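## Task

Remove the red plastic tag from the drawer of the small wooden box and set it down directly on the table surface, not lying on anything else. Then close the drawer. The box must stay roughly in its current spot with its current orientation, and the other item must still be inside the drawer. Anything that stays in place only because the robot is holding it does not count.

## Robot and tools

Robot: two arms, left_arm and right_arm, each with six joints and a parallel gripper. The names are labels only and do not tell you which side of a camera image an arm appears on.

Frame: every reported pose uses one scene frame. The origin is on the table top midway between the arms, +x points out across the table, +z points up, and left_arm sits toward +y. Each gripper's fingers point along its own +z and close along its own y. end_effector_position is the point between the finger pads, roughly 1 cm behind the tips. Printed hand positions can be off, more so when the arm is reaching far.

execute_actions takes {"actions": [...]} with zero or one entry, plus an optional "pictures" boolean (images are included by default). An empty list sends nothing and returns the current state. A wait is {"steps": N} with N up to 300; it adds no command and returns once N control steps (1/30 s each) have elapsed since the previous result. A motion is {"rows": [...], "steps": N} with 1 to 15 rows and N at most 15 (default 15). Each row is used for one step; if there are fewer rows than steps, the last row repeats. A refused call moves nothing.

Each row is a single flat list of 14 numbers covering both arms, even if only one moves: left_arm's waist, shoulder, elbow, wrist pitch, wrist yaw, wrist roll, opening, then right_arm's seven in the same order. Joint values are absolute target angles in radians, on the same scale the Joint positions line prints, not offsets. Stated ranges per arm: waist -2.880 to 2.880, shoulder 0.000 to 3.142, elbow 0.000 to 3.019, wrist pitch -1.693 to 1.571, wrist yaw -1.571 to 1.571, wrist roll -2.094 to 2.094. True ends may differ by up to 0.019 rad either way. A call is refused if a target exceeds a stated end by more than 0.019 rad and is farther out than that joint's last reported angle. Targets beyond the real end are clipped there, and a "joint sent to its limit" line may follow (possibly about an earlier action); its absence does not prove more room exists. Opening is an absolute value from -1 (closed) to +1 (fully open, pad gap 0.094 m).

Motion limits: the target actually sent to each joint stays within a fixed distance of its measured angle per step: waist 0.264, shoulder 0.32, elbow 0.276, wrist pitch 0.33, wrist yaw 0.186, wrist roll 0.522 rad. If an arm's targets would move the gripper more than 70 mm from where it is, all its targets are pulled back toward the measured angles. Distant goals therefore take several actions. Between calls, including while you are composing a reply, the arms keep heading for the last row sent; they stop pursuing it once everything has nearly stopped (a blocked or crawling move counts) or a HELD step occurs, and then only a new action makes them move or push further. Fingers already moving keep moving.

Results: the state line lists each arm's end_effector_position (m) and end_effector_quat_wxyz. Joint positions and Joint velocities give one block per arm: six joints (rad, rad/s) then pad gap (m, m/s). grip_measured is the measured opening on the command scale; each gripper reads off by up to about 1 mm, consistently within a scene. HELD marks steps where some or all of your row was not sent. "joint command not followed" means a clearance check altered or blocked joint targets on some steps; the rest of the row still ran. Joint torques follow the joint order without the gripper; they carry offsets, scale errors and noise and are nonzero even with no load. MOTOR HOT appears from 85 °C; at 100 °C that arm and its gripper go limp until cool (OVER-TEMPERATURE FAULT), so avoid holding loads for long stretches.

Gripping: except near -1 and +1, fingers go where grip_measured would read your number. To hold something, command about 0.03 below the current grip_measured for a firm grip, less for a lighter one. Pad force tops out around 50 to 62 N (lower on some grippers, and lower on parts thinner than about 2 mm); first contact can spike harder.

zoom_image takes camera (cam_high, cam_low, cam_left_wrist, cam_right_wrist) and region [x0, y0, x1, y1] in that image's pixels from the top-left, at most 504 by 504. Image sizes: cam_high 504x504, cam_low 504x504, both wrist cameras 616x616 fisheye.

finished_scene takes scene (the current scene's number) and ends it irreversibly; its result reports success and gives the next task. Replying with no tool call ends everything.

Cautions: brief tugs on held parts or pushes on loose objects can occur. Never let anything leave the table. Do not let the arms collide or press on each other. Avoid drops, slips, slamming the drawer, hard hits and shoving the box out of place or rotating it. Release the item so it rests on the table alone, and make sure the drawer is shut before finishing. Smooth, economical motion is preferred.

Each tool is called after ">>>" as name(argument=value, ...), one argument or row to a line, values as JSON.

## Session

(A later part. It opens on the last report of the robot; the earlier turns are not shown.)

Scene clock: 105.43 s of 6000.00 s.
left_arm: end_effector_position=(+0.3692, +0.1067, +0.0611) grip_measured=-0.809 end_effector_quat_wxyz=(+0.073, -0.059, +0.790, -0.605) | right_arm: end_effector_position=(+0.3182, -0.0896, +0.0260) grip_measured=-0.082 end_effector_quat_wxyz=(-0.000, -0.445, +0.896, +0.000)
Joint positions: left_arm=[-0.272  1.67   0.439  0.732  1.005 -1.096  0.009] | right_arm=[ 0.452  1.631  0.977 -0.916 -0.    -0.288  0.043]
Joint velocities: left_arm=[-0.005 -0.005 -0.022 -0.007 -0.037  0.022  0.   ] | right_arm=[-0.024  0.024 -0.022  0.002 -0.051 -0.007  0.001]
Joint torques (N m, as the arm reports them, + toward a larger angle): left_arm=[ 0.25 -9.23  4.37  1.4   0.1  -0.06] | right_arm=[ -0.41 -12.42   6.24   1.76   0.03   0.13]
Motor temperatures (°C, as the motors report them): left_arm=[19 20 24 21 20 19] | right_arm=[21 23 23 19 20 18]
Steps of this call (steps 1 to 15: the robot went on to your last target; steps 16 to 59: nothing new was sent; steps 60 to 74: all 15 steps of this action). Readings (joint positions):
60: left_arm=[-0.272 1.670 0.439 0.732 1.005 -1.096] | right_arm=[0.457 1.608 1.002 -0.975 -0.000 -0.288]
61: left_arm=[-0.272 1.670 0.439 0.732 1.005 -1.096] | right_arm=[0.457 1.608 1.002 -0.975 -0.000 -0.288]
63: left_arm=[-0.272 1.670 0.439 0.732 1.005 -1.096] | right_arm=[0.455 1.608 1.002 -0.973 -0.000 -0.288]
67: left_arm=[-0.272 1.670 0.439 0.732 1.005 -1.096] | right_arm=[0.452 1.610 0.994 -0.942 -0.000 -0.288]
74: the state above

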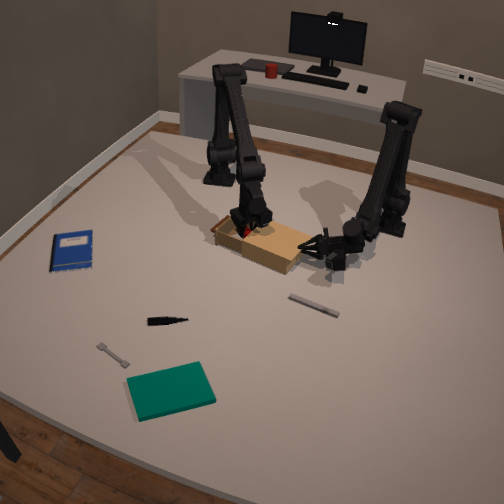

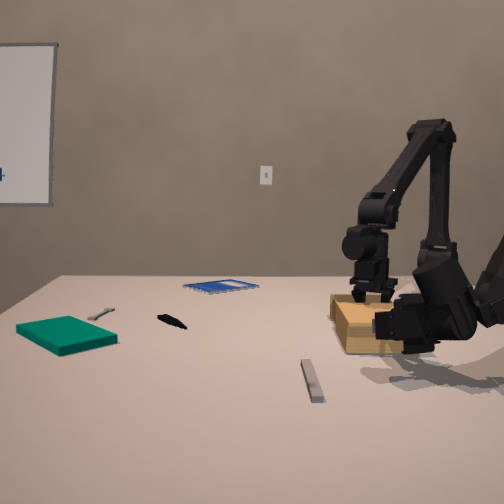

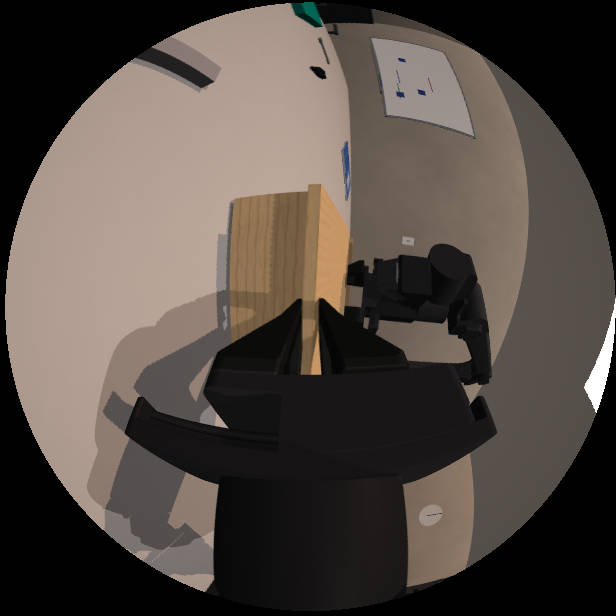

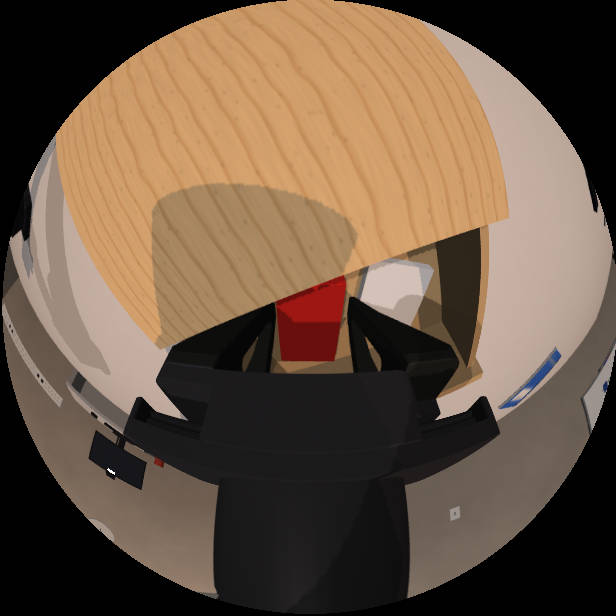

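A bit lower, then close.

>>> execute_actions(
  actions=[
    {"rows":[[-0.27,1.67,0.455,0.73,1.0,-1.11,-0.85,0.445,1.648,0.97,-0.89,0,-0.28,-0.08],[-0.27,1.67,0.455,0.73,1.0,-1.11,-0.85,0.445,1.655,0.966,-0.88,0,-0.28,-0.08]],"steps":10},
  ],
  pictures=false,
)

>>> execute_actions(
  actions=[
    {"rows":[[-0.27,1.67,0.455,0.73,1.0,-1.11,-0.85,0.445,1.655,0.966,-0.88,0,-0.28,-0.13],[-0.27,1.67,0.455,0.73,1.0,-1.11,-0.85,0.445,1.655,0.966,-0.88,0,-0.28,-0.18],[-0.27,1.67,0.455,0.73,1.0,-1.11,-0.85,0.445,1.655,0.966,-0.88,0,-0.28,-0.22],[-0.27,1.67,0.455,0.73,1.0,-1.11,-0.85,0.445,1.655,0.966,-0.88,0,-0.28,-0.25],[-0.27,1.67,0.455,0.73,1.0,-1.11,-0.85,0.445,1.655,0.966,-0.88,0,-0.28,-0.28],[-0.27,1.67,0.455,0.73,1.0,-1.11,-0.85,0.445,1.655,0.966,-0.88,0,-0.28,-0.31],[-0.27,1.67,0.455,0.73,1.0,-1.11,-0.85,0.445,1.655,0.966,-0.88,0,-0.28,-0.34]],"steps":12},
  ],
  pictures=false,
)

Scene clock: 107.23 s of 6000.00 s.
left_arm: end_effector_position=(+0.3692, +0.1067, +0.0611) grip_measured=-0.809 end_effector_quat_wxyz=(+0.074, -0.058, +0.790, -0.605) | right_arm: end_effector_position=(+0.3186, -0.0900, +0.0225) grip_measured=-0.082 end_effector_quat_wxyz=(+0.002, -0.444, +0.896, +0.000)
Joint positions: left_arm=[-0.272  1.67   0.439  0.732  1.005 -1.092  0.009] | right_arm=[ 0.45   1.636  0.971 -0.902 -0.    -0.288  0.043]
Joint velocities: left_arm=[ 0.005 -0.005 -0.007 -0.012  0.022 -0.007 -0.   ] | right_arm=[-0.015 -0.005 -0.002  0.007  0.007  0.007  0.   ]
Joint torques (N m, as the arm reports them, + toward a larger angle): left_arm=[ 0.04 -9.17  4.36  1.39  0.1  -0.08] | right_arm=[  0.04 -11.55   6.11   1.7    0.05   0.13]
Motor temperatures (°C, as the motors report them): left_arm=[19 20 24 21 20 19] | right_arm=[21 23 23 19 20 18]
Steps of this call (steps 1 to 15: the robot went on to your last target; steps 16 to 44: nothing new was sent; steps 45 to 54: all 10 steps of this action). Readings (joint positions):
45: left_arm=[-0.272 1.670 0.439 0.732 1.005 -1.096] | right_arm=[0.452 1.632 0.976 -0.914 -0.000 -0.288]
46: left_arm=[-0.272 1.670 0.439 0.732 1.005 -1.096] | right_arm=[0.452 1.632 0.976 -0.911 -0.000 -0.288]
48: left_arm=[-0.272 1.670 0.439 0.732 1.005 -1.094] | right_arm=[0.452 1.633 0.973 -0.905 -0.000 -0.288]
52: left_arm=[-0.272 1.670 0.439 0.732 1.005 -1.092] | right_arm=[0.450 1.636 0.971 -0.902 -0.000 -0.288]
54: the state above

Scene clock: 107.63 s of 6000.00 s.
left_arm: end_effector_position=(+0.3692, +0.1067, +0.0611) grip_measured=-0.809 end_effector_quat_wxyz=(+0.074, -0.058, +0.790, -0.605) | right_arm: end_effector_position=(+0.3190, -0.0895, +0.0224) grip_measured=-0.275 end_effector_quat_wxyz=(+0.003, -0.444, +0.896, +0.001)
Joint positions: left_arm=[-0.272  1.67   0.439  0.732  1.005 -1.092  0.009] | right_arm=[ 0.45   1.636  0.971 -0.9   -0.001 -0.288  0.034]
Joint velocities: left_arm=[ 0.005 -0.005  0.012 -0.007  0.037  0.022 -0.   ] | right_arm=[ 0.005  0.005 -0.007 -0.012 -0.022 -0.081 -0.001]
Joint torques (N m, as the arm reports them, + toward a larger angle): left_arm=[-0.04 -9.57  4.41  1.43  0.1  -0.08] | right_arm=[  0.14 -11.48   6.09   1.58   0.04   0.13]
Motor temperatures (°C, as the motors report them): left_arm=[19 20 24 21 19 19] | right_arm=[21 23 23 19 20 18]
Steps of this call (steps 1 to 12: all 12 steps of this action). Readings (joint positions):
1: left_arm=[-0.272 1.670 0.439 0.732 1.005 -1.092] | right_arm=[0.450 1.636 0.971 -0.902 -0.000 -0.288]
2: left_arm=[-0.272 1.670 0.439 0.732 1.005 -1.092] | right_arm=[0.450 1.636 0.971 -0.902 -0.000 -0.288]
4: left_arm=[-0.272 1.670 0.439 0.732 1.005 -1.092] | right_arm=[0.450 1.636 0.971 -0.900 -0.001 -0.288]
8: left_arm=[-0.272 1.670 0.439 0.732 1.005 -1.092] | right_arm=[0.450 1.636 0.971 -0.900 -0.001 -0.288]
12: the state above

>>> execute_actions(
  actions=[
    {"rows":[[-0.27,1.67,0.455,0.73,1.0,-1.11,-0.85,0.448,1.625,1.005,-0.90,0,-0.28,-0.31],[-0.27,1.67,0.455,0.73,1.0,-1.11,-0.85,0.448,1.615,1.015,-0.915,0,-0.28,-0.31],[-0.27,1.67,0.455,0.73,1.0,-1.11,-0.85,0.448,1.606,1.024,-0.935,0,-0.28,-0.31],[-0.27,1.67,0.455,0.73,1.0,-1.11,-0.85,0.448,1.597,1.033,-0.955,0,-0.28,-0.31],[-0.27,1.67,0.455,0.73,1.0,-1.11,-0.85,0.448,1.588,1.042,-0.975,0,-0.28,-0.31],[-0.27,1.67,0.455,0.73,1.0,-1.11,-0.85,0.448,1.579,1.051,-0.995,0,-0.28,-0.31],[-0.27,1.67,0.455,0.73,1.0,-1.11,-0.85,0.448,1.57,1.06,-1.015,0,-0.28,-0.31],[-0.27,1.67,0.455,0.73,1.0,-1.11,-0.85,0.448,1.56,1.07,-1.035,0,-0.28,-0.31],[-0.27,1.67,0.455,0.73,1.0,-1.11,-0.85,0.448,1.55,1.08,-1.055,0,-0.28,-0.31],[-0.27,1.67,0.455,0.73,1.0,-1.11,-0.85,0.448,1.54,1.09,-1.075,0,-0.28,-0.31],[-0.27,1.67,0.455,0.73,1.0,-1.11,-0.85,0.448,1.53,1.10,-1.095,0,-0.28,-0.31],[-0.27,1.67,0.455,0.73,1.0,-1.11,-0.85,0.448,1.52,1.11,-1.115,0,-0.28,-0.31],[-0.27,1.67,0.455,0.73,1.0,-1.11,-0.85,0.448,1.51,1.12,-1.135,0,-0.28,-0.31],[-0.27,1.67,0.455,0.73,1.0,-1.11,-0.85,0.448,1.50,1.13,-1.155,0,-0.28,-0.31],[-0.27,1.67,0.455,0.73,1.0,-1.11,-0.85,0.448,1.49,1.14,-1.175,0,-0.28,-0.31]],"steps":15},
  ],
  pictures=false,
)

>>> execute_actions(
  actions=[
    {"steps":8},
  ],
)

Scene clock: 111.57 s of 6000.00 s.
left_arm: end_effector_position=(+0.3692, +0.1067, +0.0611) grip_measured=-0.809 end_effector_quat_wxyz=(+0.074, -0.058, +0.790, -0.605) | right_arm: end_effector_position=(+0.3157, -0.0920, +0.0921) grip_measured=-0.275 end_effector_quat_wxyz=(-0.010, -0.444, +0.896, -0.001)
Joint positions: left_arm=[-0.272  1.67   0.439  0.732  1.005 -1.092  0.009] | right_arm=[ 0.45   1.537  1.066 -1.121 -0.001 -0.288  0.034]
Joint velocities: left_arm=[-0.024 -0.024 -0.002 -0.012 -0.022  0.007 -0.   ] | right_arm=[-0.015 -0.386  0.344 -0.584  0.066 -0.022  0.001]
Joint torques (N m, as the arm reports them, + toward a larger angle): left_arm=[ 0.2  -9.27  4.39  1.47  0.1  -0.09] | right_arm=[  0.45 -13.78  11.07   0.16   0.05   0.13]
Motor temperatures (°C, as the motors report them): left_arm=[19 20 24 21 19 19] | right_arm=[21 23 23 19 20 18]
Steps of this call (steps 1 to 15: the robot went on to your last target; steps 16 to 90: nothing new was sent; then 0.43 s passed at rest; steps 91 to 105: all 15 steps of this action). Readings (joint positions):
91: left_arm=[-0.272 1.670 0.439 0.732 1.005 -1.092] | right_arm=[0.450 1.636 0.971 -0.900 -0.001 -0.288]
92: left_arm=[-0.272 1.670 0.439 0.732 1.005 -1.092] | right_arm=[0.450 1.636 0.971 -0.900 -0.001 -0.288]
94: left_arm=[-0.272 1.670 0.439 0.732 1.005 -1.092] | right_arm=[0.450 1.635 0.974 -0.913 -0.001 -0.288]
98: left_arm=[-0.272 1.670 0.439 0.732 1.005 -1.092] | right_arm=[0.450 1.618 0.992 -0.984 -0.001 -0.288]
105: the state above

Scene clock: 111.83 s of 6000.00 s.
left_arm: end_effector_position=(+0.3692, +0.1067, +0.0611) grip_measured=-0.809 end_effector_quat_wxyz=(+0.074, -0.058, +0.790, -0.605) | right_arm: end_effector_position=(+0.3195, -0.0892, +0.1212) grip_measured=-0.275 end_effector_quat_wxyz=(+0.009, -0.444, +0.896, +0.002)
Joint positions: left_arm=[-0.272  1.67   0.439  0.732  1.005 -1.092  0.009] | right_arm=[ 0.45   1.491  1.098 -1.159 -0.001 -0.288  0.034]
Joint velocities: left_arm=[ 0.015 -0.005 -0.007 -0.002 -0.037 -0.037  0.   ] | right_arm=[-0.015  0.005  0.007 -0.032 -0.037  0.066 -0.001]
Joint torques (N m, as the arm reports them, + toward a larger angle): left_arm=[ 0.17 -9.2   4.46  1.4   0.1  -0.07] | right_arm=[  0.46 -12.69  10.83  -0.13   0.04   0.13]
Motor temperatures (°C, as the motors report them): left_arm=[19 20 24 21 19 19] | right_arm=[21 23 23 19 20 18]
Steps of this call (steps 1 to 8: the robot went on to your last target). Readings (joint positions):
1: left_arm=[-0.272 1.670 0.439 0.732 1.005 -1.092] | right_arm=[0.450 1.525 1.077 -1.136 -0.001 -0.288]
2: left_arm=[-0.272 1.670 0.439 0.732 1.005 -1.092] | right_arm=[0.450 1.513 1.085 -1.146 -0.001 -0.288]
4: left_arm=[-0.272 1.670 0.439 0.732 1.005 -1.092] | right_arm=[0.450 1.497 1.095 -1.154 -0.001 -0.288]
8: the state above

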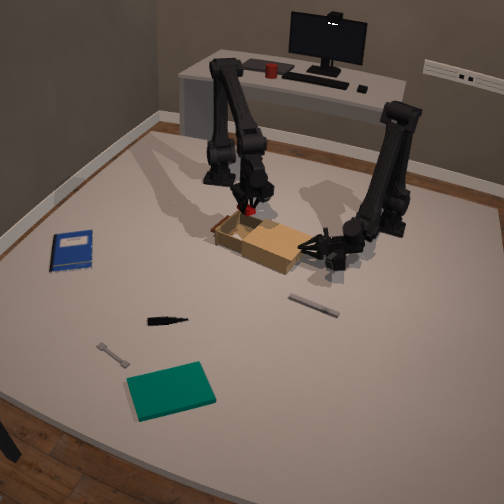

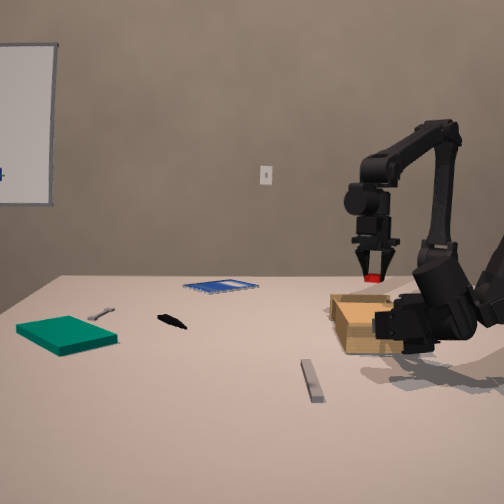

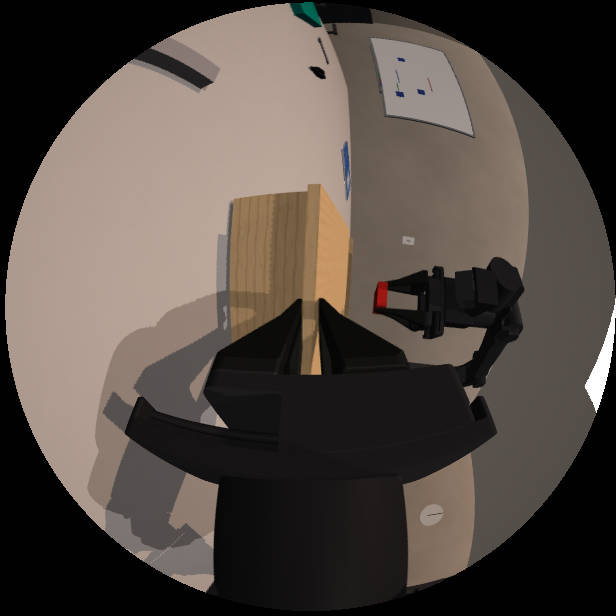

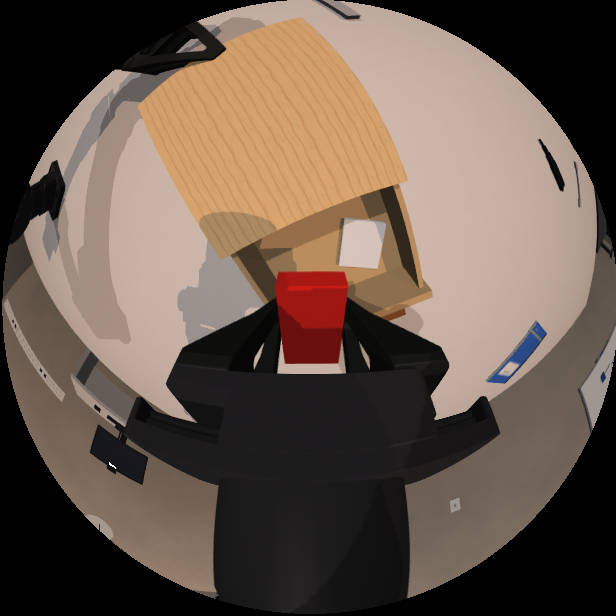

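>>> execute_actions(
  actions=[
    {"rows":[[-0.27,1.67,0.455,0.73,1.0,-1.11,-0.85,0.42,1.49,1.14,-1.175,0,-0.28,-0.31],[-0.27,1.67,0.455,0.73,1.0,-1.11,-0.85,0.38,1.49,1.14,-1.175,0,-0.28,-0.31],[-0.27,1.67,0.455,0.73,1.0,-1.11,-0.85,0.335,1.49,1.14,-1.175,0,-0.28,-0.31],[-0.27,1.67,0.455,0.73,1.0,-1.11,-0.85,0.29,1.49,1.14,-1.175,0,-0.28,-0.31],[-0.27,1.67,0.455,0.73,1.0,-1.11,-0.85,0.24,1.49,1.14,-1.175,0,-0.28,-0.31],[-0.27,1.67,0.455,0.73,1.0,-1.11,-0.85,0.19,1.49,1.14,-1.175,0,-0.28,-0.31],[-0.27,1.67,0.455,0.73,1.0,-1.11,-0.85,0.14,1.49,1.14,-1.175,0,-0.28,-0.31],[-0.27,1.67,0.455,0.73,1.0,-1.11,-0.85,0.09,1.49,1.14,-1.175,0,-0.28,-0.31],[-0.27,1.67,0.455,0.73,1.0,-1.11,-0.85,0.04,1.49,1.14,-1.175,0,-0.28,-0.31],[-0.27,1.67,0.455,0.73,1.0,-1.11,-0.85,-0.01,1.49,1.14,-1.175,0,-0.28,-0.31],[-0.27,1.67,0.455,0.73,1.0,-1.11,-0.85,-0.06,1.49,1.14,-1.175,0,-0.28,-0.31],[-0.27,1.67,0.455,0.73,1.0,-1.11,-0.85,-0.105,1.49,1.14,-1.175,0,-0.28,-0.31],[-0.27,1.67,0.455,0.73,1.0,-1.11,-0.85,-0.145,1.49,1.14,-1.175,0,-0.28,-0.31],[-0.27,1.67,0.455,0.73,1.0,-1.11,-0.85,-0.18,1.49,1.14,-1.175,0,-0.28,-0.31],[-0.27,1.67,0.455,0.73,1.0,-1.11,-0.85,-0.2,1.49,1.14,-1.175,0,-0.28,-0.31]],"steps":15},
  ],
  pictures=false,
)

>>> execute_actions(
  actions=[
    {"rows":[[-0.27,1.67,0.455,0.73,1.0,-1.11,-0.85,-0.2,1.50,1.10,-1.15,0,-0.28,-0.31],[-0.27,1.67,0.455,0.73,1.0,-1.11,-0.85,-0.2,1.51,1.09,-1.13,0,-0.28,-0.31],[-0.27,1.67,0.455,0.73,1.0,-1.11,-0.85,-0.2,1.52,1.08,-1.11,0,-0.28,-0.31],[-0.27,1.67,0.455,0.73,1.0,-1.11,-0.85,-0.2,1.531,1.07,-1.09,0,-0.28,-0.31],[-0.27,1.67,0.455,0.73,1.0,-1.11,-0.85,-0.2,1.542,1.06,-1.07,0,-0.28,-0.31],[-0.27,1.67,0.455,0.73,1.0,-1.11,-0.85,-0.2,1.553,1.05,-1.05,0,-0.28,-0.31],[-0.27,1.67,0.455,0.73,1.0,-1.11,-0.85,-0.2,1.564,1.04,-1.03,0,-0.28,-0.31],[-0.27,1.67,0.455,0.73,1.0,-1.11,-0.85,-0.2,1.575,1.03,-1.01,0,-0.28,-0.31],[-0.27,1.67,0.455,0.73,1.0,-1.11,-0.85,-0.2,1.586,1.02,-0.99,0,-0.28,-0.31],[-0.27,1.67,0.455,0.73,1.0,-1.11,-0.85,-0.2,1.597,1.01,-0.97,0,-0.28,-0.31],[-0.27,1.67,0.455,0.73,1.0,-1.11,-0.85,-0.2,1.608,1.0,-0.95,0,-0.28,-0.31],[-0.27,1.67,0.455,0.73,1.0,-1.11,-0.85,-0.2,1.619,0.99,-0.93,0,-0.28,-0.31],[-0.27,1.67,0.455,0.73,1.0,-1.11,-0.85,-0.2,1.63,0.98,-0.91,0,-0.28,-0.31],[-0.27,1.67,0.455,0.73,1.0,-1.11,-0.85,-0.2,1.638,0.973,-0.895,0,-0.28,-0.31],[-0.27,1.67,0.455,0.73,1.0,-1.11,-0.85,-0.2,1.645,0.968,-0.885,0,-0.28,-0.31]],"steps":15},
  ],
  pictures=false,
)

>>> execute_actions(
  actions=[
    {"steps":10},
  ],
  pictures=false,
)

Scene clock: 118.27 s of 6000.00 s.
left_arm: end_effector_position=(+0.3692, +0.1067, +0.0611) grip_measured=-0.809 end_effector_quat_wxyz=(+0.074, -0.058, +0.790, -0.605) | right_arm: end_effector_position=(+0.3997, -0.3280, +0.1212) grip_measured=-0.275 end_effector_quat_wxyz=(+0.009, -0.152, +0.988, -0.001)
Joint positions: left_arm=[-0.272  1.67   0.439  0.732  1.005 -1.092  0.009] | right_arm=[-0.163  1.491  1.098 -1.16   0.    -0.287  0.034]
Joint velocities: left_arm=[-0.015  0.005 -0.012  0.007  0.022 -0.051 -0.001] | right_arm=[-1.372 -0.005 -0.007 -0.017 -0.11  -0.081  0.   ]
Joint torques (N m, as the arm reports them, + toward a larger angle): left_arm=[-0.01 -9.14  4.42  1.41  0.11 -0.08] | right_arm=[  5.34 -12.87  10.91   0.02  -0.03   0.11]
Motor temperatures (°C, as the motors report them): left_arm=[19 20 24 21 19 19] | right_arm=[21 23 24 19 20 18]
Steps of this call (steps 1 to 30: the robot went on to your last target; steps 31 to 100: nothing new was sent; then 2.60 s passed at rest; steps 101 to 115: all 15 steps of this action). Readings (joint positions):
101: left_arm=[-0.272 1.670 0.439 0.732 1.005 -1.092] | right_arm=[0.449 1.491 1.098 -1.160 -0.001 -0.288]
102: left_arm=[-0.272 1.670 0.439 0.732 1.005 -1.092] | right_arm=[0.443 1.491 1.098 -1.160 -0.001 -0.288]
104: left_arm=[-0.272 1.670 0.439 0.732 1.005 -1.092] | right_arm=[0.407 1.491 1.098 -1.160 -0.003 -0.288]
108: left_arm=[-0.272 1.670 0.439 0.732 1.005 -1.092] | right_arm=[0.230 1.491 1.098 -1.160 -0.003 -0.288]
115: the state above

Scene clock: 118.77 s of 6000.00 s.
left_arm: end_effector_position=(+0.3692, +0.1067, +0.0611) grip_measured=-0.809 end_effector_quat_wxyz=(+0.074, -0.058, +0.790, -0.605) | right_arm: end_effector_position=(+0.3976, -0.3417, +0.0291) grip_measured=-0.275 end_effector_quat_wxyz=(-0.003, -0.136, +0.991, -0.000)
Joint positions: left_arm=[-0.272  1.67   0.439  0.732  1.005 -1.092  0.009] | right_arm=[-0.196  1.626  0.981 -0.93   0.001 -0.286  0.034]
Joint velocities: left_arm=[-0.005 -0.015 -0.012 -0.012 -0.007 -0.022  0.001] | right_arm=[-0.015  0.366 -0.256  0.427  0.037 -0.081  0.   ]
Joint torques (N m, as the arm reports them, + toward a larger angle): left_arm=[ 0.17 -9.26  4.38  1.4   0.09 -0.08] | right_arm=[  0.39 -13.34   6.84   1.34  -0.02   0.1 ]
Motor temperatures (°C, as the motors report them): left_arm=[19 20 24 21 19 19] | right_arm=[21 23 24 19 20 18]
Steps of this call (steps 1 to 15: all 15 steps of this action). Readings (joint positions):
1: left_arm=[-0.272 1.670 0.439 0.732 1.005 -1.092] | right_arm=[-0.203 1.491 1.098 -1.160 0.003 -0.287]
2: left_arm=[-0.272 1.670 0.439 0.732 1.005 -1.092] | right_arm=[-0.232 1.492 1.097 -1.158 0.004 -0.286]
4: left_arm=[-0.272 1.670 0.439 0.732 1.005 -1.092] | right_arm=[-0.252 1.494 1.092 -1.136 0.005 -0.286]
8: left_arm=[-0.272 1.670 0.439 0.732 1.005 -1.092] | right_arm=[-0.219 1.525 1.059 -1.063 0.003 -0.286]
15: the state above

Scene clock: 119.10 s of 6000.00 s.
left_arm: end_effector_position=(+0.3692, +0.1067, +0.0611) grip_measured=-0.809 end_effector_quat_wxyz=(+0.074, -0.058, +0.790, -0.605) | right_arm: end_effector_position=(+0.3930, -0.3416, +0.0133) grip_measured=-0.275 end_effector_quat_wxyz=(-0.010, -0.136, +0.991, +0.001)
Joint positions: left_arm=[-0.272  1.67   0.439  0.732  1.005 -1.092  0.009] | right_arm=[-0.196  1.653  0.962 -0.901  0.001 -0.286  0.034]
Joint velocities: left_arm=[-0.024  0.015 -0.002 -0.002 -0.081 -0.022  0.   ] | right_arm=[ 0.005 -0.005  0.002  0.032 -0.081 -0.051 -0.   ]
Joint torques (N m, as the arm reports them, + toward a larger angle): left_arm=[ 0.05 -9.2   4.44  1.36  0.1  -0.08] | right_arm=[  0.28 -13.84   6.69   1.41  -0.02   0.1 ]
Motor temperatures (°C, as the motors report them): left_arm=[19 20 24 21 19 19] | right_arm=[21 23 24 19 20 18]
Steps of this call (steps 1 to 10: the robot went on to your last target). Readings (joint positions):
1: left_arm=[-0.272 1.670 0.439 0.732 1.005 -1.092] | right_arm=[-0.196 1.637 0.973 -0.919 0.001 -0.286]
2: left_arm=[-0.272 1.670 0.439 0.732 1.005 -1.092] | right_arm=[-0.196 1.645 0.967 -0.913 0.001 -0.286]
4: left_arm=[-0.272 1.670 0.439 0.732 1.005 -1.092] | right_arm=[-0.196 1.653 0.962 -0.907 0.001 -0.286]
8: left_arm=[-0.272 1.670 0.439 0.732 1.005 -1.092] | right_arm=[-0.196 1.653 0.962 -0.901 0.001 -0.286]
10: the state above

>>> execute_actions(
  actions=[
    {"rows":[[-0.27,1.67,0.455,0.73,1.0,-1.11,-0.85,-0.2,1.645,0.968,-0.885,0,-0.28,-0.2],[-0.27,1.67,0.455,0.73,1.0,-1.11,-0.85,-0.2,1.645,0.968,-0.885,0,-0.28,-0.05],[-0.27,1.67,0.455,0.73,1.0,-1.11,-0.85,-0.2,1.645,0.968,-0.885,0,-0.28,0.05],[-0.27,1.67,0.455,0.73,1.0,-1.11,-0.85,-0.2,1.63,0.995,-0.9,0,-0.28,0.05],[-0.27,1.67,0.455,0.73,1.0,-1.11,-0.85,-0.2,1.615,1.005,-0.92,0,-0.28,0.05],[-0.27,1.67,0.455,0.73,1.0,-1.11,-0.85,-0.2,1.60,1.015,-0.945,0,-0.28,0.05],[-0.27,1.67,0.455,0.73,1.0,-1.11,-0.85,-0.2,1.58,1.02,-0.97,0,-0.28,0.05],[-0.27,1.67,0.455,0.73,1.0,-1.11,-0.85,-0.2,1.56,1.025,-1.0,0,-0.28,0.05],[-0.27,1.67,0.455,0.73,1.0,-1.11,-0.85,-0.2,1.54,1.025,-1.02,0,-0.28,0.05],[-0.27,1.67,0.455,0.73,1.0,-1.11,-0.85,-0.2,1.52,1.025,-1.04,0,-0.28,0.05],[-0.27,1.67,0.455,0.73,1.0,-1.11,-0.85,-0.2,1.50,1.025,-1.06,0,-0.2,0.05],[-0.27,1.67,0.455,0.73,1.0,-1.11,-0.85,-0.2,1.48,1.02,-1.08,0,-0.1,0.05],[-0.27,1.67,0.455,0.73,1.0,-1.11,-0.85,-0.19,1.46,1.015,-1.1,0,0,0.05],[-0.27,1.67,0.455,0.73,1.0,-1.11,-0.85,-0.17,1.445,1.01,-1.11,0,0.1,0.05],[-0.27,1.67,0.455,0.73,1.0,-1.11,-0.85,-0.15,1.435,1.005,-1.12,0,0.2,0.05]],"steps":15},
  ],
  pictures=false,
)

>>> execute_actions(
  actions=[
    {"rows":[[-0.27,1.67,0.455,0.73,1.0,-1.11,-0.85,-0.12,1.435,1.0,-1.12,0,0.3,-0.2],[-0.27,1.67,0.455,0.73,1.0,-1.11,-0.85,-0.09,1.435,1.0,-1.12,0,0.4,-0.45],[-0.27,1.67,0.455,0.73,1.0,-1.11,-0.85,-0.06,1.435,1.0,-1.12,0,0.5,-0.45],[-0.27,1.67,0.455,0.73,1.0,-1.11,-0.85,-0.03,1.435,1.0,-1.12,0,0.61,-0.45],[-0.27,1.67,0.455,0.73,1.0,-1.11,-0.85,0,1.435,1.0,-1.12,0,0.61,-0.45],[-0.27,1.67,0.455,0.73,1.0,-1.11,-0.85,0.03,1.435,1.0,-1.12,0,0.61,-0.45],[-0.27,1.67,0.455,0.73,1.0,-1.11,-0.85,0.06,1.435,1.0,-1.12,0,0.61,-0.45],[-0.27,1.67,0.455,0.73,1.0,-1.11,-0.85,0.09,1.435,1.0,-1.12,0,0.61,-0.45],[-0.27,1.67,0.455,0.73,1.0,-1.11,-0.85,0.12,1.435,1.0,-1.12,0,0.61,-0.45],[-0.27,1.67,0.455,0.73,1.0,-1.11,-0.85,0.145,1.435,1.0,-1.12,0,0.61,-0.45],[-0.27,1.67,0.455,0.73,1.0,-1.11,-0.85,0.165,1.435,1.0,-1.12,0,0.61,-0.45],[-0.27,1.67,0.455,0.73,1.0,-1.11,-0.85,0.18,1.435,1.0,-1.12,0,0.61,-0.45],[-0.27,1.67,0.455,0.73,1.0,-1.11,-0.85,0.192,1.435,1.0,-1.12,0,0.61,-0.45],[-0.27,1.67,0.455,0.73,1.0,-1.11,-0.85,0.2,1.435,1.0,-1.12,0,0.61,-0.45],[-0.27,1.67,0.455,0.73,1.0,-1.11,-0.85,0.205,1.435,1.0,-1.12,0,0.61,-0.45]],"steps":15},
  ],
  pictures=false,
)

>>> execute_actions(
  actions=[
    {"steps":12},
  ],
)

Scene clock: 125.43 s of 6000.00 s.
left_arm: end_effector_position=(+0.3692, +0.1067, +0.0611) grip_measured=-0.809 end_effector_quat_wxyz=(+0.074, -0.058, +0.790, -0.605) | right_arm: end_effector_position=(+0.3645, -0.3392, +0.0787) grip_measured=+0.048 end_effector_quat_wxyz=(-0.013, -0.038, +0.999, +0.000)
Joint positions: left_arm=[-0.272  1.67   0.439  0.732  1.005 -1.092  0.009] | right_arm=[-0.19   1.483  0.964 -1.079  0.001 -0.084  0.049]
Joint velocities: left_arm=[-0.005 -0.005  0.002 -0.007 -0.037 -0.037  0.   ] | right_arm=[ 0.161 -0.728 -0.017 -0.427  0.037  1.868 -0.   ]
Joint torques (N m, as the arm reports them, + toward a larger angle): left_arm=[ 0.29 -9.34  4.42  1.41  0.09 -0.08] | right_arm=[  4.18 -11.69  10.07  -0.14  -0.02   0.13]
Motor temperatures (°C, as the motors report them): left_arm=[19 20 24 21 19 19] | right_arm=[21 23 23 19 20 18]
Steps of this call (steps 1 to 30: the robot went on to your last target; steps 31 to 100: nothing new was sent; then 2.50 s passed at rest; steps 101 to 115: all 15 steps of this action). Readings (joint positions):
101: left_arm=[-0.272 1.670 0.439 0.732 1.005 -1.092] | right_arm=[-0.196 1.653 0.962 -0.901 0.001 -0.286]
102: left_arm=[-0.272 1.670 0.439 0.732 1.005 -1.092] | right_arm=[-0.196 1.653 0.962 -0.901 0.001 -0.286]
104: left_arm=[-0.272 1.670 0.439 0.732 1.005 -1.092] | right_arm=[-0.196 1.653 0.962 -0.901 0.001 -0.286]
108: left_arm=[-0.272 1.670 0.439 0.732 1.005 -1.092] | right_arm=[-0.196 1.636 0.964 -0.940 0.001 -0.286]
115: the state above

Scene clock: 125.93 s of 6000.00 s.
left_arm: end_effector_position=(+0.3692, +0.1067, +0.0611) grip_measured=-0.809 end_effector_quat_wxyz=(+0.074, -0.058, +0.790, -0.605) | right_arm: end_effector_position=(+0.3329, -0.1930, +0.0991) grip_measured=-0.448 end_effector_quat_wxyz=(+0.002, +0.090, +0.996, +0.001)
Joint positions: left_arm=[-0.272  1.67   0.439  0.732  1.005 -1.092  0.009] | right_arm=[ 0.206  1.426  0.964 -1.104  0.     0.569  0.026]
Joint velocities: left_arm=[-0.005 -0.024 -0.017 -0.012 -0.022 -0.066 -0.   ] | right_arm=[ 0.269 -0.024 -0.007 -0.002 -0.051  0.242  0.   ]
Joint torques (N m, as the arm reports them, + toward a larger angle): left_arm=[ 0.19 -9.2   4.36  1.39  0.1  -0.07] | right_arm=[ -0.91 -10.15   9.92  -0.15   0.06   0.19]
Motor temperatures (°C, as the motors report them): left_arm=[19 20 24 21 19 19] | right_arm=[21 23 23 19 20 18]
Steps of this call (steps 1 to 15: all 15 steps of this action). Readings (joint positions):
1: left_arm=[-0.272 1.670 0.439 0.732 1.005 -1.092] | right_arm=[-0.181 1.460 0.964 -1.090 0.001 -0.013]
2: left_arm=[-0.272 1.670 0.439 0.732 1.005 -1.092] | right_arm=[-0.165 1.442 0.964 -1.097 0.001 0.064]
4: left_arm=[-0.272 1.670 0.439 0.732 1.005 -1.092] | right_arm=[-0.114 1.425 0.964 -1.102 0.001 0.233]
8: left_arm=[-0.272 1.670 0.439 0.732 1.005 -1.092] | right_arm=[0.030 1.426 0.964 -1.104 0.001 0.452]
15: the state above

Scene clock: 126.33 s of 6000.00 s.
left_arm: end_effector_position=(+0.3692, +0.1067, +0.0611) grip_measured=-0.809 end_effector_quat_wxyz=(+0.074, -0.058, +0.790, -0.605) | right_arm: end_effector_position=(+0.3320, -0.1909, +0.0991) grip_measured=-0.448 end_effector_quat_wxyz=(+0.002, +0.102, +0.995, +0.001)
Joint positions: left_arm=[-0.272  1.67   0.439  0.732  1.005 -1.092  0.009] | right_arm=[ 0.212  1.426  0.964 -1.104  0.     0.599  0.026]
Joint velocities: left_arm=[-0.015 -0.005  0.002 -0.012 -0.037  0.007 -0.   ] | right_arm=[-0.005 -0.005 -0.007 -0.012 -0.007 -0.007 -0.002]
Joint torques (N m, as the arm reports them, + toward a larger angle): left_arm=[-0.02 -9.35  4.38  1.4   0.11 -0.08] | right_arm=[  0.   -10.04  10.01  -0.12   0.08   0.21]
Motor temperatures (°C, as the motors report them): left_arm=[19 20 24 21 19 19] | right_arm=[21 23 23 19 20 18]
Steps of this call (steps 1 to 12: the robot went on to your last target). Readings (joint positions):
1: left_arm=[-0.272 1.670 0.439 0.732 1.005 -1.092] | right_arm=[0.213 1.426 0.964 -1.104 0.000 0.576]
2: left_arm=[-0.272 1.670 0.439 0.732 1.005 -1.092] | right_arm=[0.215 1.426 0.964 -1.104 0.000 0.581]
4: left_arm=[-0.272 1.670 0.439 0.732 1.005 -1.092] | right_arm=[0.214 1.426 0.964 -1.104 0.000 0.588]
8: left_arm=[-0.272 1.670 0.439 0.732 1.005 -1.092] | right_arm=[0.212 1.426 0.964 -1.104 0.000 0.596]
12: the state above

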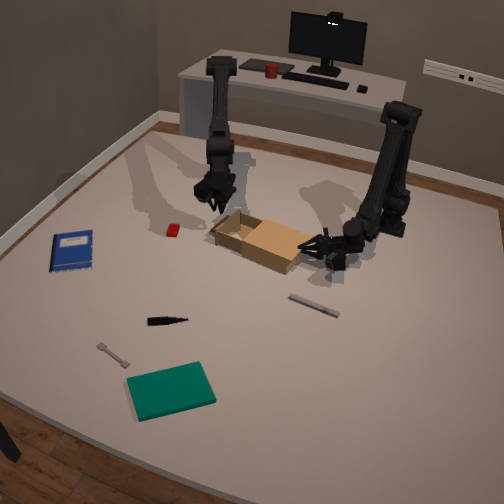

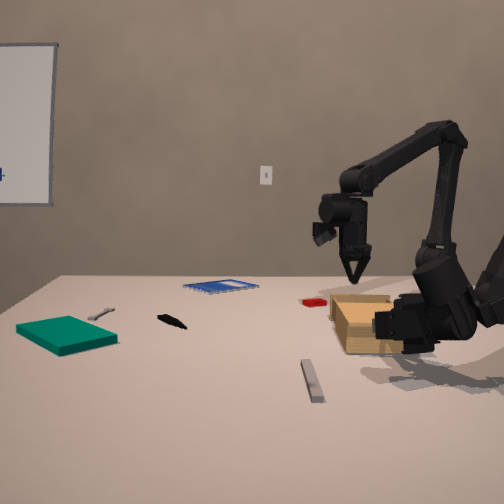

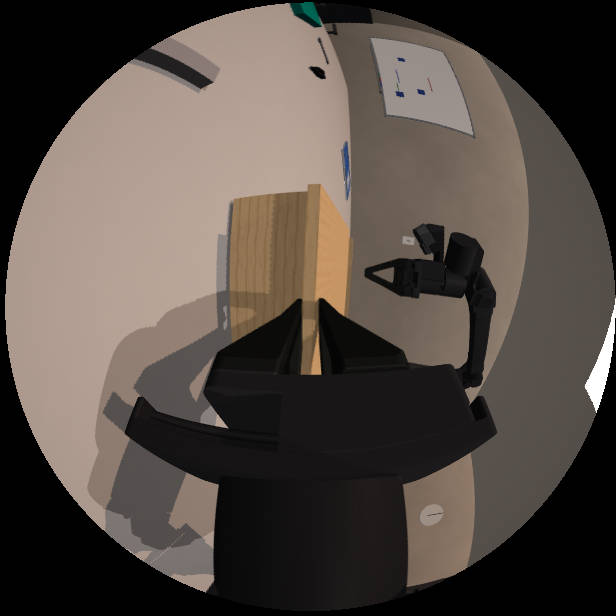

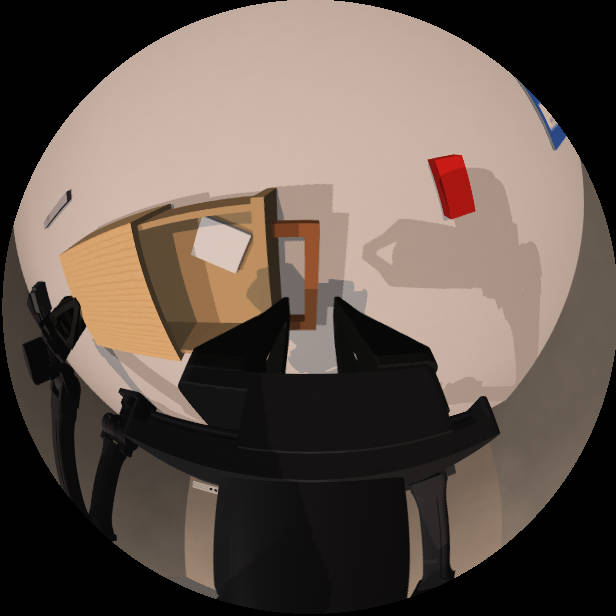

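>>> execute_actions(
  actions=[
    {"rows":[[-0.27,1.67,0.455,0.73,1.0,-1.11,-0.85,0.193,1.435,0.96,-1.08,0,0.6,-0.45],[-0.27,1.67,0.455,0.73,1.0,-1.11,-0.85,0.193,1.444,0.954,-1.065,0,0.6,-0.45],[-0.27,1.67,0.455,0.73,1.0,-1.11,-0.85,0.193,1.453,0.948,-1.05,0,0.6,-0.45],[-0.27,1.67,0.455,0.73,1.0,-1.11,-0.85,0.193,1.462,0.941,-1.035,0,0.6,-0.45],[-0.27,1.67,0.455,0.73,1.0,-1.11,-0.85,0.193,1.471,0.935,-1.02,0,0.6,-0.45],[-0.27,1.67,0.455,0.73,1.0,-1.11,-0.85,0.193,1.48,0.928,-1.005,0,0.6,-0.45],[-0.27,1.67,0.455,0.73,1.0,-1.11,-0.85,0.193,1.489,0.922,-0.99,0,0.6,-0.45],[-0.27,1.67,0.455,0.73,1.0,-1.11,-0.85,0.193,1.498,0.915,-0.975,0,0.6,-0.45],[-0.27,1.67,0.455,0.73,1.0,-1.11,-0.85,0.193,1.507,0.909,-0.96,0,0.6,-0.45],[-0.27,1.67,0.455,0.73,1.0,-1.11,-0.85,0.193,1.516,0.902,-0.945,0,0.6,-0.45],[-0.27,1.67,0.455,0.73,1.0,-1.11,-0.85,0.193,1.525,0.896,-0.93,0,0.6,-0.45],[-0.27,1.67,0.455,0.73,1.0,-1.11,-0.85,0.193,1.534,0.89,-0.915,0,0.6,-0.45],[-0.27,1.67,0.455,0.73,1.0,-1.11,-0.85,0.193,1.542,0.885,-0.9,0,0.6,-0.45],[-0.27,1.67,0.455,0.73,1.0,-1.11,-0.85,0.193,1.548,0.882,-0.89,0,0.6,-0.45]],"steps":15},
  ],
  pictures=false,
)

>>> execute_actions(
  actions=[
    {"steps":10},
  ],
)

Scene clock: 129.67 s of 6000.00 s.
left_arm: end_effector_position=(+0.3692, +0.1067, +0.0611) grip_measured=-0.809 end_effector_quat_wxyz=(+0.074, -0.058, +0.790, -0.605) | right_arm: end_effector_position=(+0.3372, -0.1942, +0.0352) grip_measured=-0.448 end_effector_quat_wxyz=(+0.001, +0.110, +0.994, +0.000)
Joint positions: left_arm=[-0.272  1.67   0.439  0.732  1.005 -1.092  0.009] | right_arm=[ 0.199  1.535  0.887 -0.922  0.     0.602  0.026]
Joint velocities: left_arm=[-0.015 -0.005  0.002  0.002 -0.007  0.022  0.001] | right_arm=[ 0.005  0.249 -0.125  0.232 -0.022  0.022  0.   ]
Joint torques (N m, as the arm reports them, + toward a larger angle): left_arm=[ 0.28 -9.47  4.37  1.39  0.09 -0.08] | right_arm=[  0.03 -11.81   6.54   1.4    0.07   0.02]
Motor temperatures (°C, as the motors report them): left_arm=[19 20 24 21 19 19] | right_arm=[21 23 24 19 20 18]
Steps of this call (steps 1 to 30: the robot went on to your last target; steps 31 to 85: nothing new was sent; steps 86 to 100: all 15 steps of this action). Readings (joint positions):
86: left_arm=[-0.272 1.670 0.439 0.732 1.005 -1.092] | right_arm=[0.211 1.426 0.964 -1.103 0.000 0.602]
87: left_arm=[-0.272 1.670 0.439 0.732 1.005 -1.092] | right_arm=[0.210 1.426 0.963 -1.098 0.000 0.602]
89: left_arm=[-0.272 1.670 0.439 0.732 1.005 -1.092] | right_arm=[0.204 1.428 0.958 -1.077 0.000 0.602]
93: left_arm=[-0.272 1.670 0.439 0.732 1.005 -1.092] | right_arm=[0.199 1.457 0.937 -1.019 0.000 0.602]
100: the state above

Scene clock: 130.00 s of 6000.00 s.
left_arm: end_effector_position=(+0.3692, +0.1067, +0.0611) grip_measured=-0.809 end_effector_quat_wxyz=(+0.074, -0.058, +0.790, -0.605) | right_arm: end_effector_position=(+0.3364, -0.1945, +0.0283) grip_measured=-0.448 end_effector_quat_wxyz=(-0.001, +0.110, +0.994, -0.001)
Joint positions: left_arm=[-0.272  1.67   0.439  0.732  1.005 -1.092  0.009] | right_arm=[ 0.199  1.548  0.881 -0.907  0.     0.602  0.026]
Joint velocities: left_arm=[-0.005  0.015  0.012  0.007 -0.037 -0.007 -0.001] | right_arm=[-0.005 -0.015 -0.007 -0.022 -0.066 -0.007 -0.   ]
Joint torques (N m, as the arm reports them, + toward a larger angle): left_arm=[ 0.14 -9.29  4.43  1.4   0.11 -0.07] | right_arm=[  0.26 -12.26   6.4    1.42   0.08   0.02]
Motor temperatures (°C, as the motors report them): left_arm=[19 20 24 21 19 19] | right_arm=[21 23 24 19 20 18]
Steps of this call (steps 1 to 10: the robot went on to your last target). Readings (joint positions):
1: left_arm=[-0.272 1.670 0.439 0.732 1.005 -1.092] | right_arm=[0.199 1.542 0.884 -0.916 0.000 0.602]
2: left_arm=[-0.272 1.670 0.439 0.732 1.005 -1.092] | right_arm=[0.199 1.547 0.882 -0.913 0.000 0.602]
4: left_arm=[-0.272 1.670 0.439 0.732 1.005 -1.092] | right_arm=[0.199 1.548 0.881 -0.910 0.000 0.602]
8: left_arm=[-0.272 1.670 0.439 0.732 1.005 -1.092] | right_arm=[0.199 1.548 0.881 -0.907 0.000 0.602]
10: the state above

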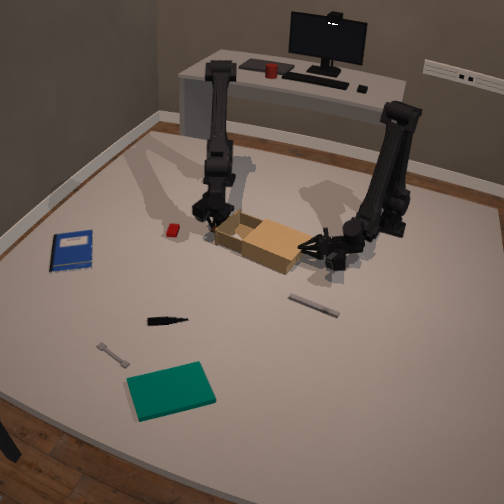

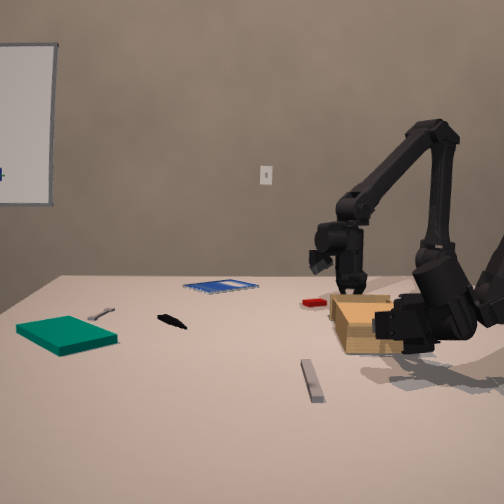

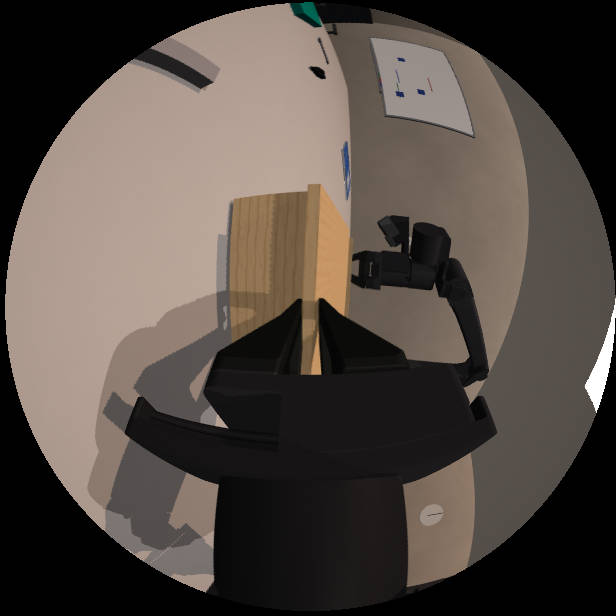

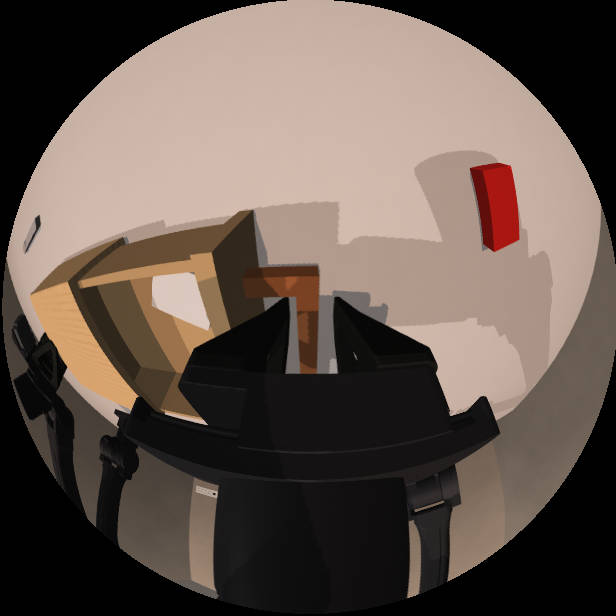

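>>> execute_actions(
  actions=[
    {"rows":[[-0.275,1.67,0.455,0.73,1.0,-1.11,-0.85,0.205,1.555,0.90,-0.91,0,0.6,-0.6],[-0.275,1.67,0.455,0.73,1.0,-1.11,-0.85,0.215,1.56,0.91,-0.915,0,0.6,-0.72],[-0.28,1.67,0.455,0.73,1.0,-1.11,-0.85,0.225,1.565,0.916,-0.918,0,0.605,-0.72],[-0.28,1.67,0.455,0.73,1.0,-1.11,-0.85,0.235,1.569,0.921,-0.919,-0.01,0.612,-0.72],[-0.285,1.67,0.455,0.73,1.0,-1.11,-0.85,0.244,1.573,0.927,-0.92,-0.01,0.62,-0.72],[-0.285,1.67,0.455,0.73,1.0,-1.11,-0.85,0.253,1.578,0.933,-0.921,-0.01,0.628,-0.72],[-0.29,1.67,0.455,0.73,1.0,-1.11,-0.85,0.262,1.582,0.939,-0.922,-0.02,0.636,-0.72],[-0.29,1.67,0.455,0.73,1.0,-1.11,-0.85,0.271,1.587,0.945,-0.923,-0.02,0.644,-0.72],[-0.29,1.67,0.455,0.73,1.0,-1.11,-0.85,0.28,1.591,0.951,-0.924,-0.02,0.652,-0.72],[-0.29,1.67,0.455,0.73,1.0,-1.11,-0.85,0.289,1.596,0.957,-0.925,-0.02,0.66,-0.72],[-0.29,1.67,0.455,0.73,1.0,-1.11,-0.85,0.298,1.6,0.963,-0.926,-0.02,0.668,-0.72],[-0.29,1.67,0.455,0.73,1.0,-1.11,-0.85,0.307,1.605,0.969,-0.927,-0.02,0.676,-0.72],[-0.29,1.67,0.455,0.73,1.0,-1.11,-0.85,0.316,1.61,0.975,-0.928,-0.02,0.684,-0.72],[-0.29,1.67,0.455,0.73,1.0,-1.11,-0.85,0.325,1.615,0.982,-0.929,-0.02,0.692,-0.72],[-0.29,1.67,0.455,0.73,1.0,-1.11,-0.85,0.335,1.621,0.99,-0.93,-0.02,0.7,-0.72]],"steps":15},
  ],
  pictures=false,
)

>>> execute_actions(
  actions=[
    {"rows":[[-0.29,1.67,0.455,0.73,1.0,-1.11,-0.85,0.342,1.626,0.997,-0.932,-0.02,0.707,-0.72],[-0.29,1.67,0.455,0.73,1.0,-1.11,-0.85,0.349,1.631,1.004,-0.934,-0.02,0.714,-0.72],[-0.29,1.67,0.455,0.73,1.0,-1.11,-0.85,0.356,1.636,1.011,-0.936,-0.02,0.721,-0.72],[-0.29,1.67,0.455,0.73,1.0,-1.11,-0.85,0.363,1.641,1.018,-0.938,-0.02,0.728,-0.72],[-0.29,1.67,0.455,0.73,1.0,-1.11,-0.85,0.37,1.646,1.025,-0.94,-0.02,0.735,-0.72],[-0.29,1.67,0.455,0.73,1.0,-1.11,-0.85,0.377,1.651,1.032,-0.943,-0.02,0.742,-0.72],[-0.29,1.67,0.455,0.73,1.0,-1.11,-0.85,0.384,1.657,1.039,-0.946,-0.02,0.749,-0.72],[-0.29,1.67,0.455,0.73,1.0,-1.11,-0.85,0.391,1.663,1.047,-0.949,-0.02,0.756,-0.72],[-0.29,1.67,0.455,0.73,1.0,-1.11,-0.85,0.398,1.669,1.054,-0.952,-0.02,0.763,-0.72],[-0.29,1.67,0.455,0.73,1.0,-1.11,-0.85,0.405,1.675,1.062,-0.955,-0.02,0.77,-0.72],[-0.29,1.67,0.455,0.73,1.0,-1.11,-0.85,0.412,1.681,1.07,-0.958,-0.02,0.777,-0.72],[-0.29,1.67,0.455,0.73,1.0,-1.11,-0.85,0.419,1.687,1.078,-0.961,-0.02,0.784,-0.72],[-0.29,1.67,0.455,0.73,1.0,-1.11,-0.85,0.425,1.693,1.086,-0.963,-0.02,0.791,-0.72],[-0.29,1.67,0.455,0.73,1.0,-1.11,-0.85,0.431,1.699,1.093,-0.966,-0.02,0.798,-0.72],[-0.29,1.67,0.455,0.73,1.0,-1.11,-0.85,0.437,1.704,1.10,-0.968,-0.02,0.805,-0.72]],"steps":15},
  ],
  pictures=false,
)

>>> execute_actions(
  actions=[
    {"steps":12},
  ],
)

Scene clock: 135.07 s of 6000.00 s.
left_arm: end_effector_position=(+0.3724, +0.1098, +0.0626) grip_measured=-0.810 end_effector_quat_wxyz=(+0.081, -0.059, +0.790, -0.605) | right_arm: end_effector_position=(+0.3303, -0.1825, +0.0241) grip_measured=-0.717 end_effector_quat_wxyz=(-0.013, +0.117, +0.993, -0.025)
Joint positions: left_arm=[-0.263  1.665  0.439  0.733  1.002 -1.087  0.009] | right_arm=[ 0.247  1.58   0.904 -0.944  0.029  0.665  0.013]
Joint velocities: left_arm=[ 0.103 -0.024 -0.007 -0.002 -0.022  0.051  0.001] | right_arm=[ 0.151  0.112  0.125 -0.125  0.095  0.198  0.   ]
Joint torques (N m, as the arm reports them, + toward a larger angle): left_arm=[-3.18 -8.96  4.47  1.34  0.26 -0.19] | right_arm=[ 7.09 -9.08 12.25  1.73 -1.81  0.06]
Motor temperatures (°C, as the motors report them): left_arm=[19 20 24 21 19 19] | right_arm=[21 23 23 19 20 18]
Steps of this call (steps 1 to 30: the robot went on to your last target; steps 31 to 100: nothing new was sent; then 1.23 s passed at rest; steps 101 to 115: all 15 steps of this action). Readings (joint positions):
101: left_arm=[-0.272 1.670 0.439 0.732 1.005 -1.092] | right_arm=[0.199 1.548 0.881 -0.907 0.000 0.602]
102: left_arm=[-0.272 1.670 0.439 0.732 1.005 -1.092] | right_arm=[0.199 1.548 0.881 -0.907 0.000 0.602]
104: left_arm=[-0.272 1.670 0.439 0.732 1.005 -1.092] | right_arm=[0.205 1.549 0.881 -0.907 -0.003 0.602]
108: left_arm=[-0.272 1.668 0.439 0.733 1.002 -1.090] | right_arm=[0.224 1.558 0.882 -0.916 0.007 0.617]
115: the state above

Scene clock: 135.57 s of 6000.00 s.
left_arm: end_effector_position=(+0.3759, +0.1137, +0.0654) grip_measured=-0.816 end_effector_quat_wxyz=(+0.090, -0.058, +0.789, -0.605) | right_arm: end_effector_position=(+0.3406, -0.1321, +0.0248) grip_measured=-0.717 end_effector_quat_wxyz=(-0.016, +0.121, +0.992, -0.031)
Joint positions: left_arm=[-0.251  1.659  0.439  0.734  1.002 -1.078  0.009] | right_arm=[ 0.349  1.66   1.008 -0.984  0.03   0.775  0.013]
Joint velocities: left_arm=[ 0.015 -0.005 -0.012 -0.002 -0.037  0.022  0.   ] | right_arm=[ 0.249  0.19   0.261 -0.071 -0.037  0.242 -0.001]
Joint torques (N m, as the arm reports them, + toward a larger angle): left_arm=[-3.91 -8.31  4.52  1.37  0.24 -0.21] | right_arm=[  7.89 -10.68  11.96   1.39  -1.67  -0.01]
Motor temperatures (°C, as the motors report them): left_arm=[19 20 24 21 19 19] | right_arm=[21 23 24 19 20 18]
Steps of this call (steps 1 to 15: all 15 steps of this action). Readings (joint positions):
1: left_arm=[-0.259 1.665 0.439 0.733 1.002 -1.086] | right_arm=[0.252 1.584 0.909 -0.948 0.032 0.673]
2: left_arm=[-0.256 1.665 0.439 0.733 1.002 -1.084] | right_arm=[0.259 1.589 0.914 -0.951 0.033 0.680]
4: left_arm=[-0.253 1.664 0.439 0.733 1.002 -1.081] | right_arm=[0.271 1.599 0.926 -0.956 0.034 0.695]
8: left_arm=[-0.252 1.661 0.439 0.734 1.002 -1.080] | right_arm=[0.300 1.621 0.954 -0.966 0.035 0.725]
15: the state above

Scene clock: 135.97 s of 6000.00 s.
left_arm: end_effector_position=(+0.3759, +0.1137, +0.0654) grip_measured=-0.816 end_effector_quat_wxyz=(+0.090, -0.058, +0.789, -0.605) | right_arm: end_effector_position=(+0.3438, -0.1155, +0.0260) grip_measured=-0.717 end_effector_quat_wxyz=(-0.014, +0.120, +0.992, -0.026)
Joint positions: left_arm=[-0.251  1.659  0.439  0.734  1.002 -1.078  0.009] | right_arm=[ 0.376  1.677  1.037 -0.985  0.023  0.8    0.013]
Joint velocities: left_arm=[ 0.005 -0.005 -0.002  0.007  0.022 -0.022  0.   ] | right_arm=[-0.005  0.005  0.002  0.002 -0.066 -0.051 -0.001]
Joint torques (N m, as the arm reports them, + toward a larger angle): left_arm=[-3.78 -8.61  4.43  1.33  0.25 -0.22] | right_arm=[  6.48 -11.57  11.28   1.29  -1.45   0.11]
Motor temperatures (°C, as the motors report them): left_arm=[19 20 24 21 19 19] | right_arm=[21 23 24 19 21 18]
Steps of this call (steps 1 to 12: the robot went on to your last target). Readings (joint positions):
1: left_arm=[-0.251 1.659 0.439 0.734 1.002 -1.078] | right_arm=[0.357 1.666 1.017 -0.985 0.030 0.781]
2: left_arm=[-0.251 1.659 0.439 0.734 1.002 -1.078] | right_arm=[0.363 1.670 1.023 -0.985 0.030 0.786]
4: left_arm=[-0.251 1.659 0.439 0.734 1.002 -1.078] | right_arm=[0.371 1.675 1.032 -0.985 0.026 0.792]
8: left_arm=[-0.251 1.659 0.439 0.734 1.002 -1.078] | right_arm=[0.376 1.677 1.037 -0.985 0.023 0.798]
12: the state above

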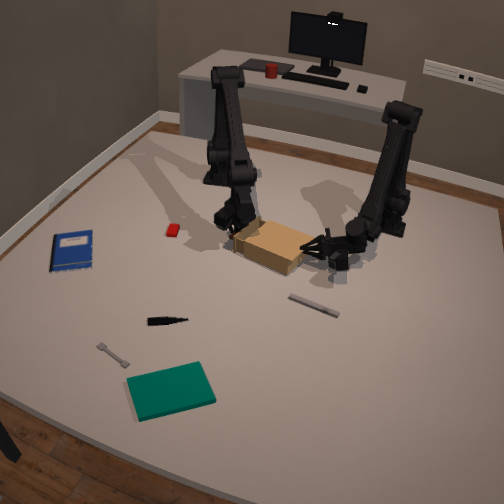

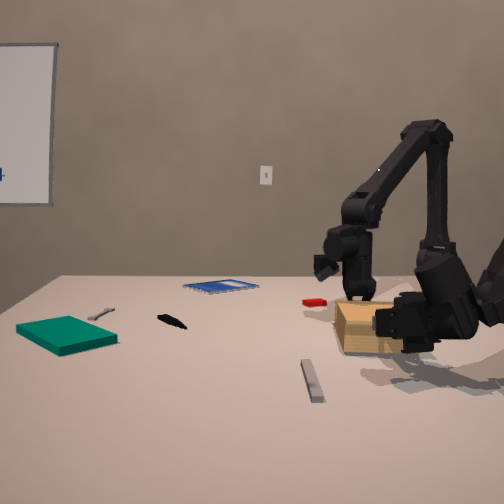

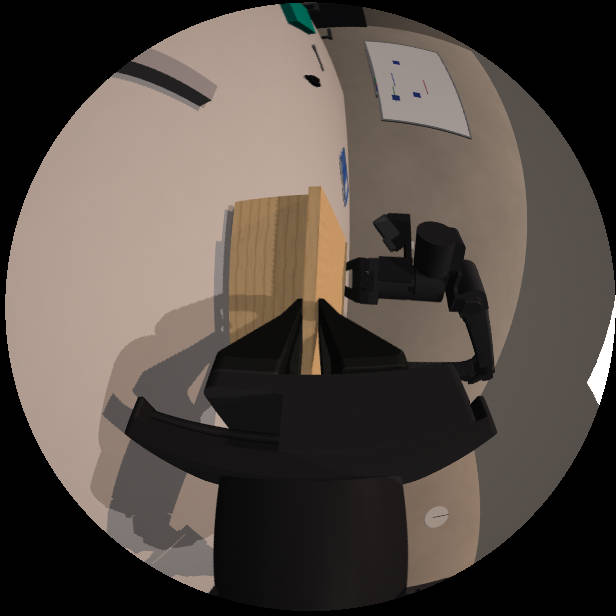

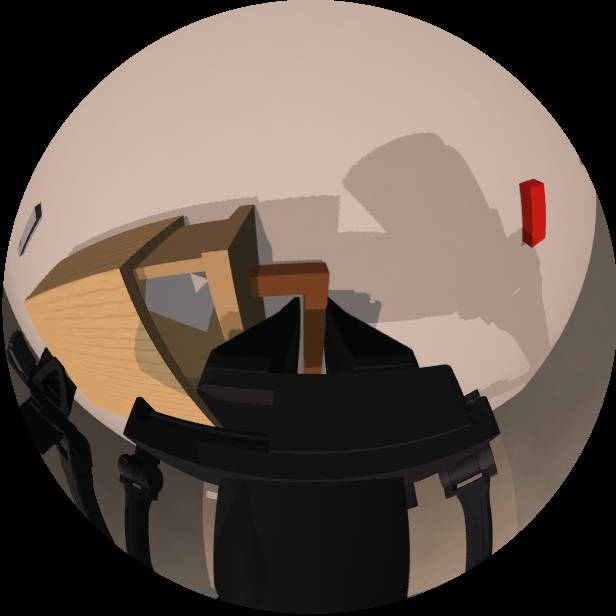

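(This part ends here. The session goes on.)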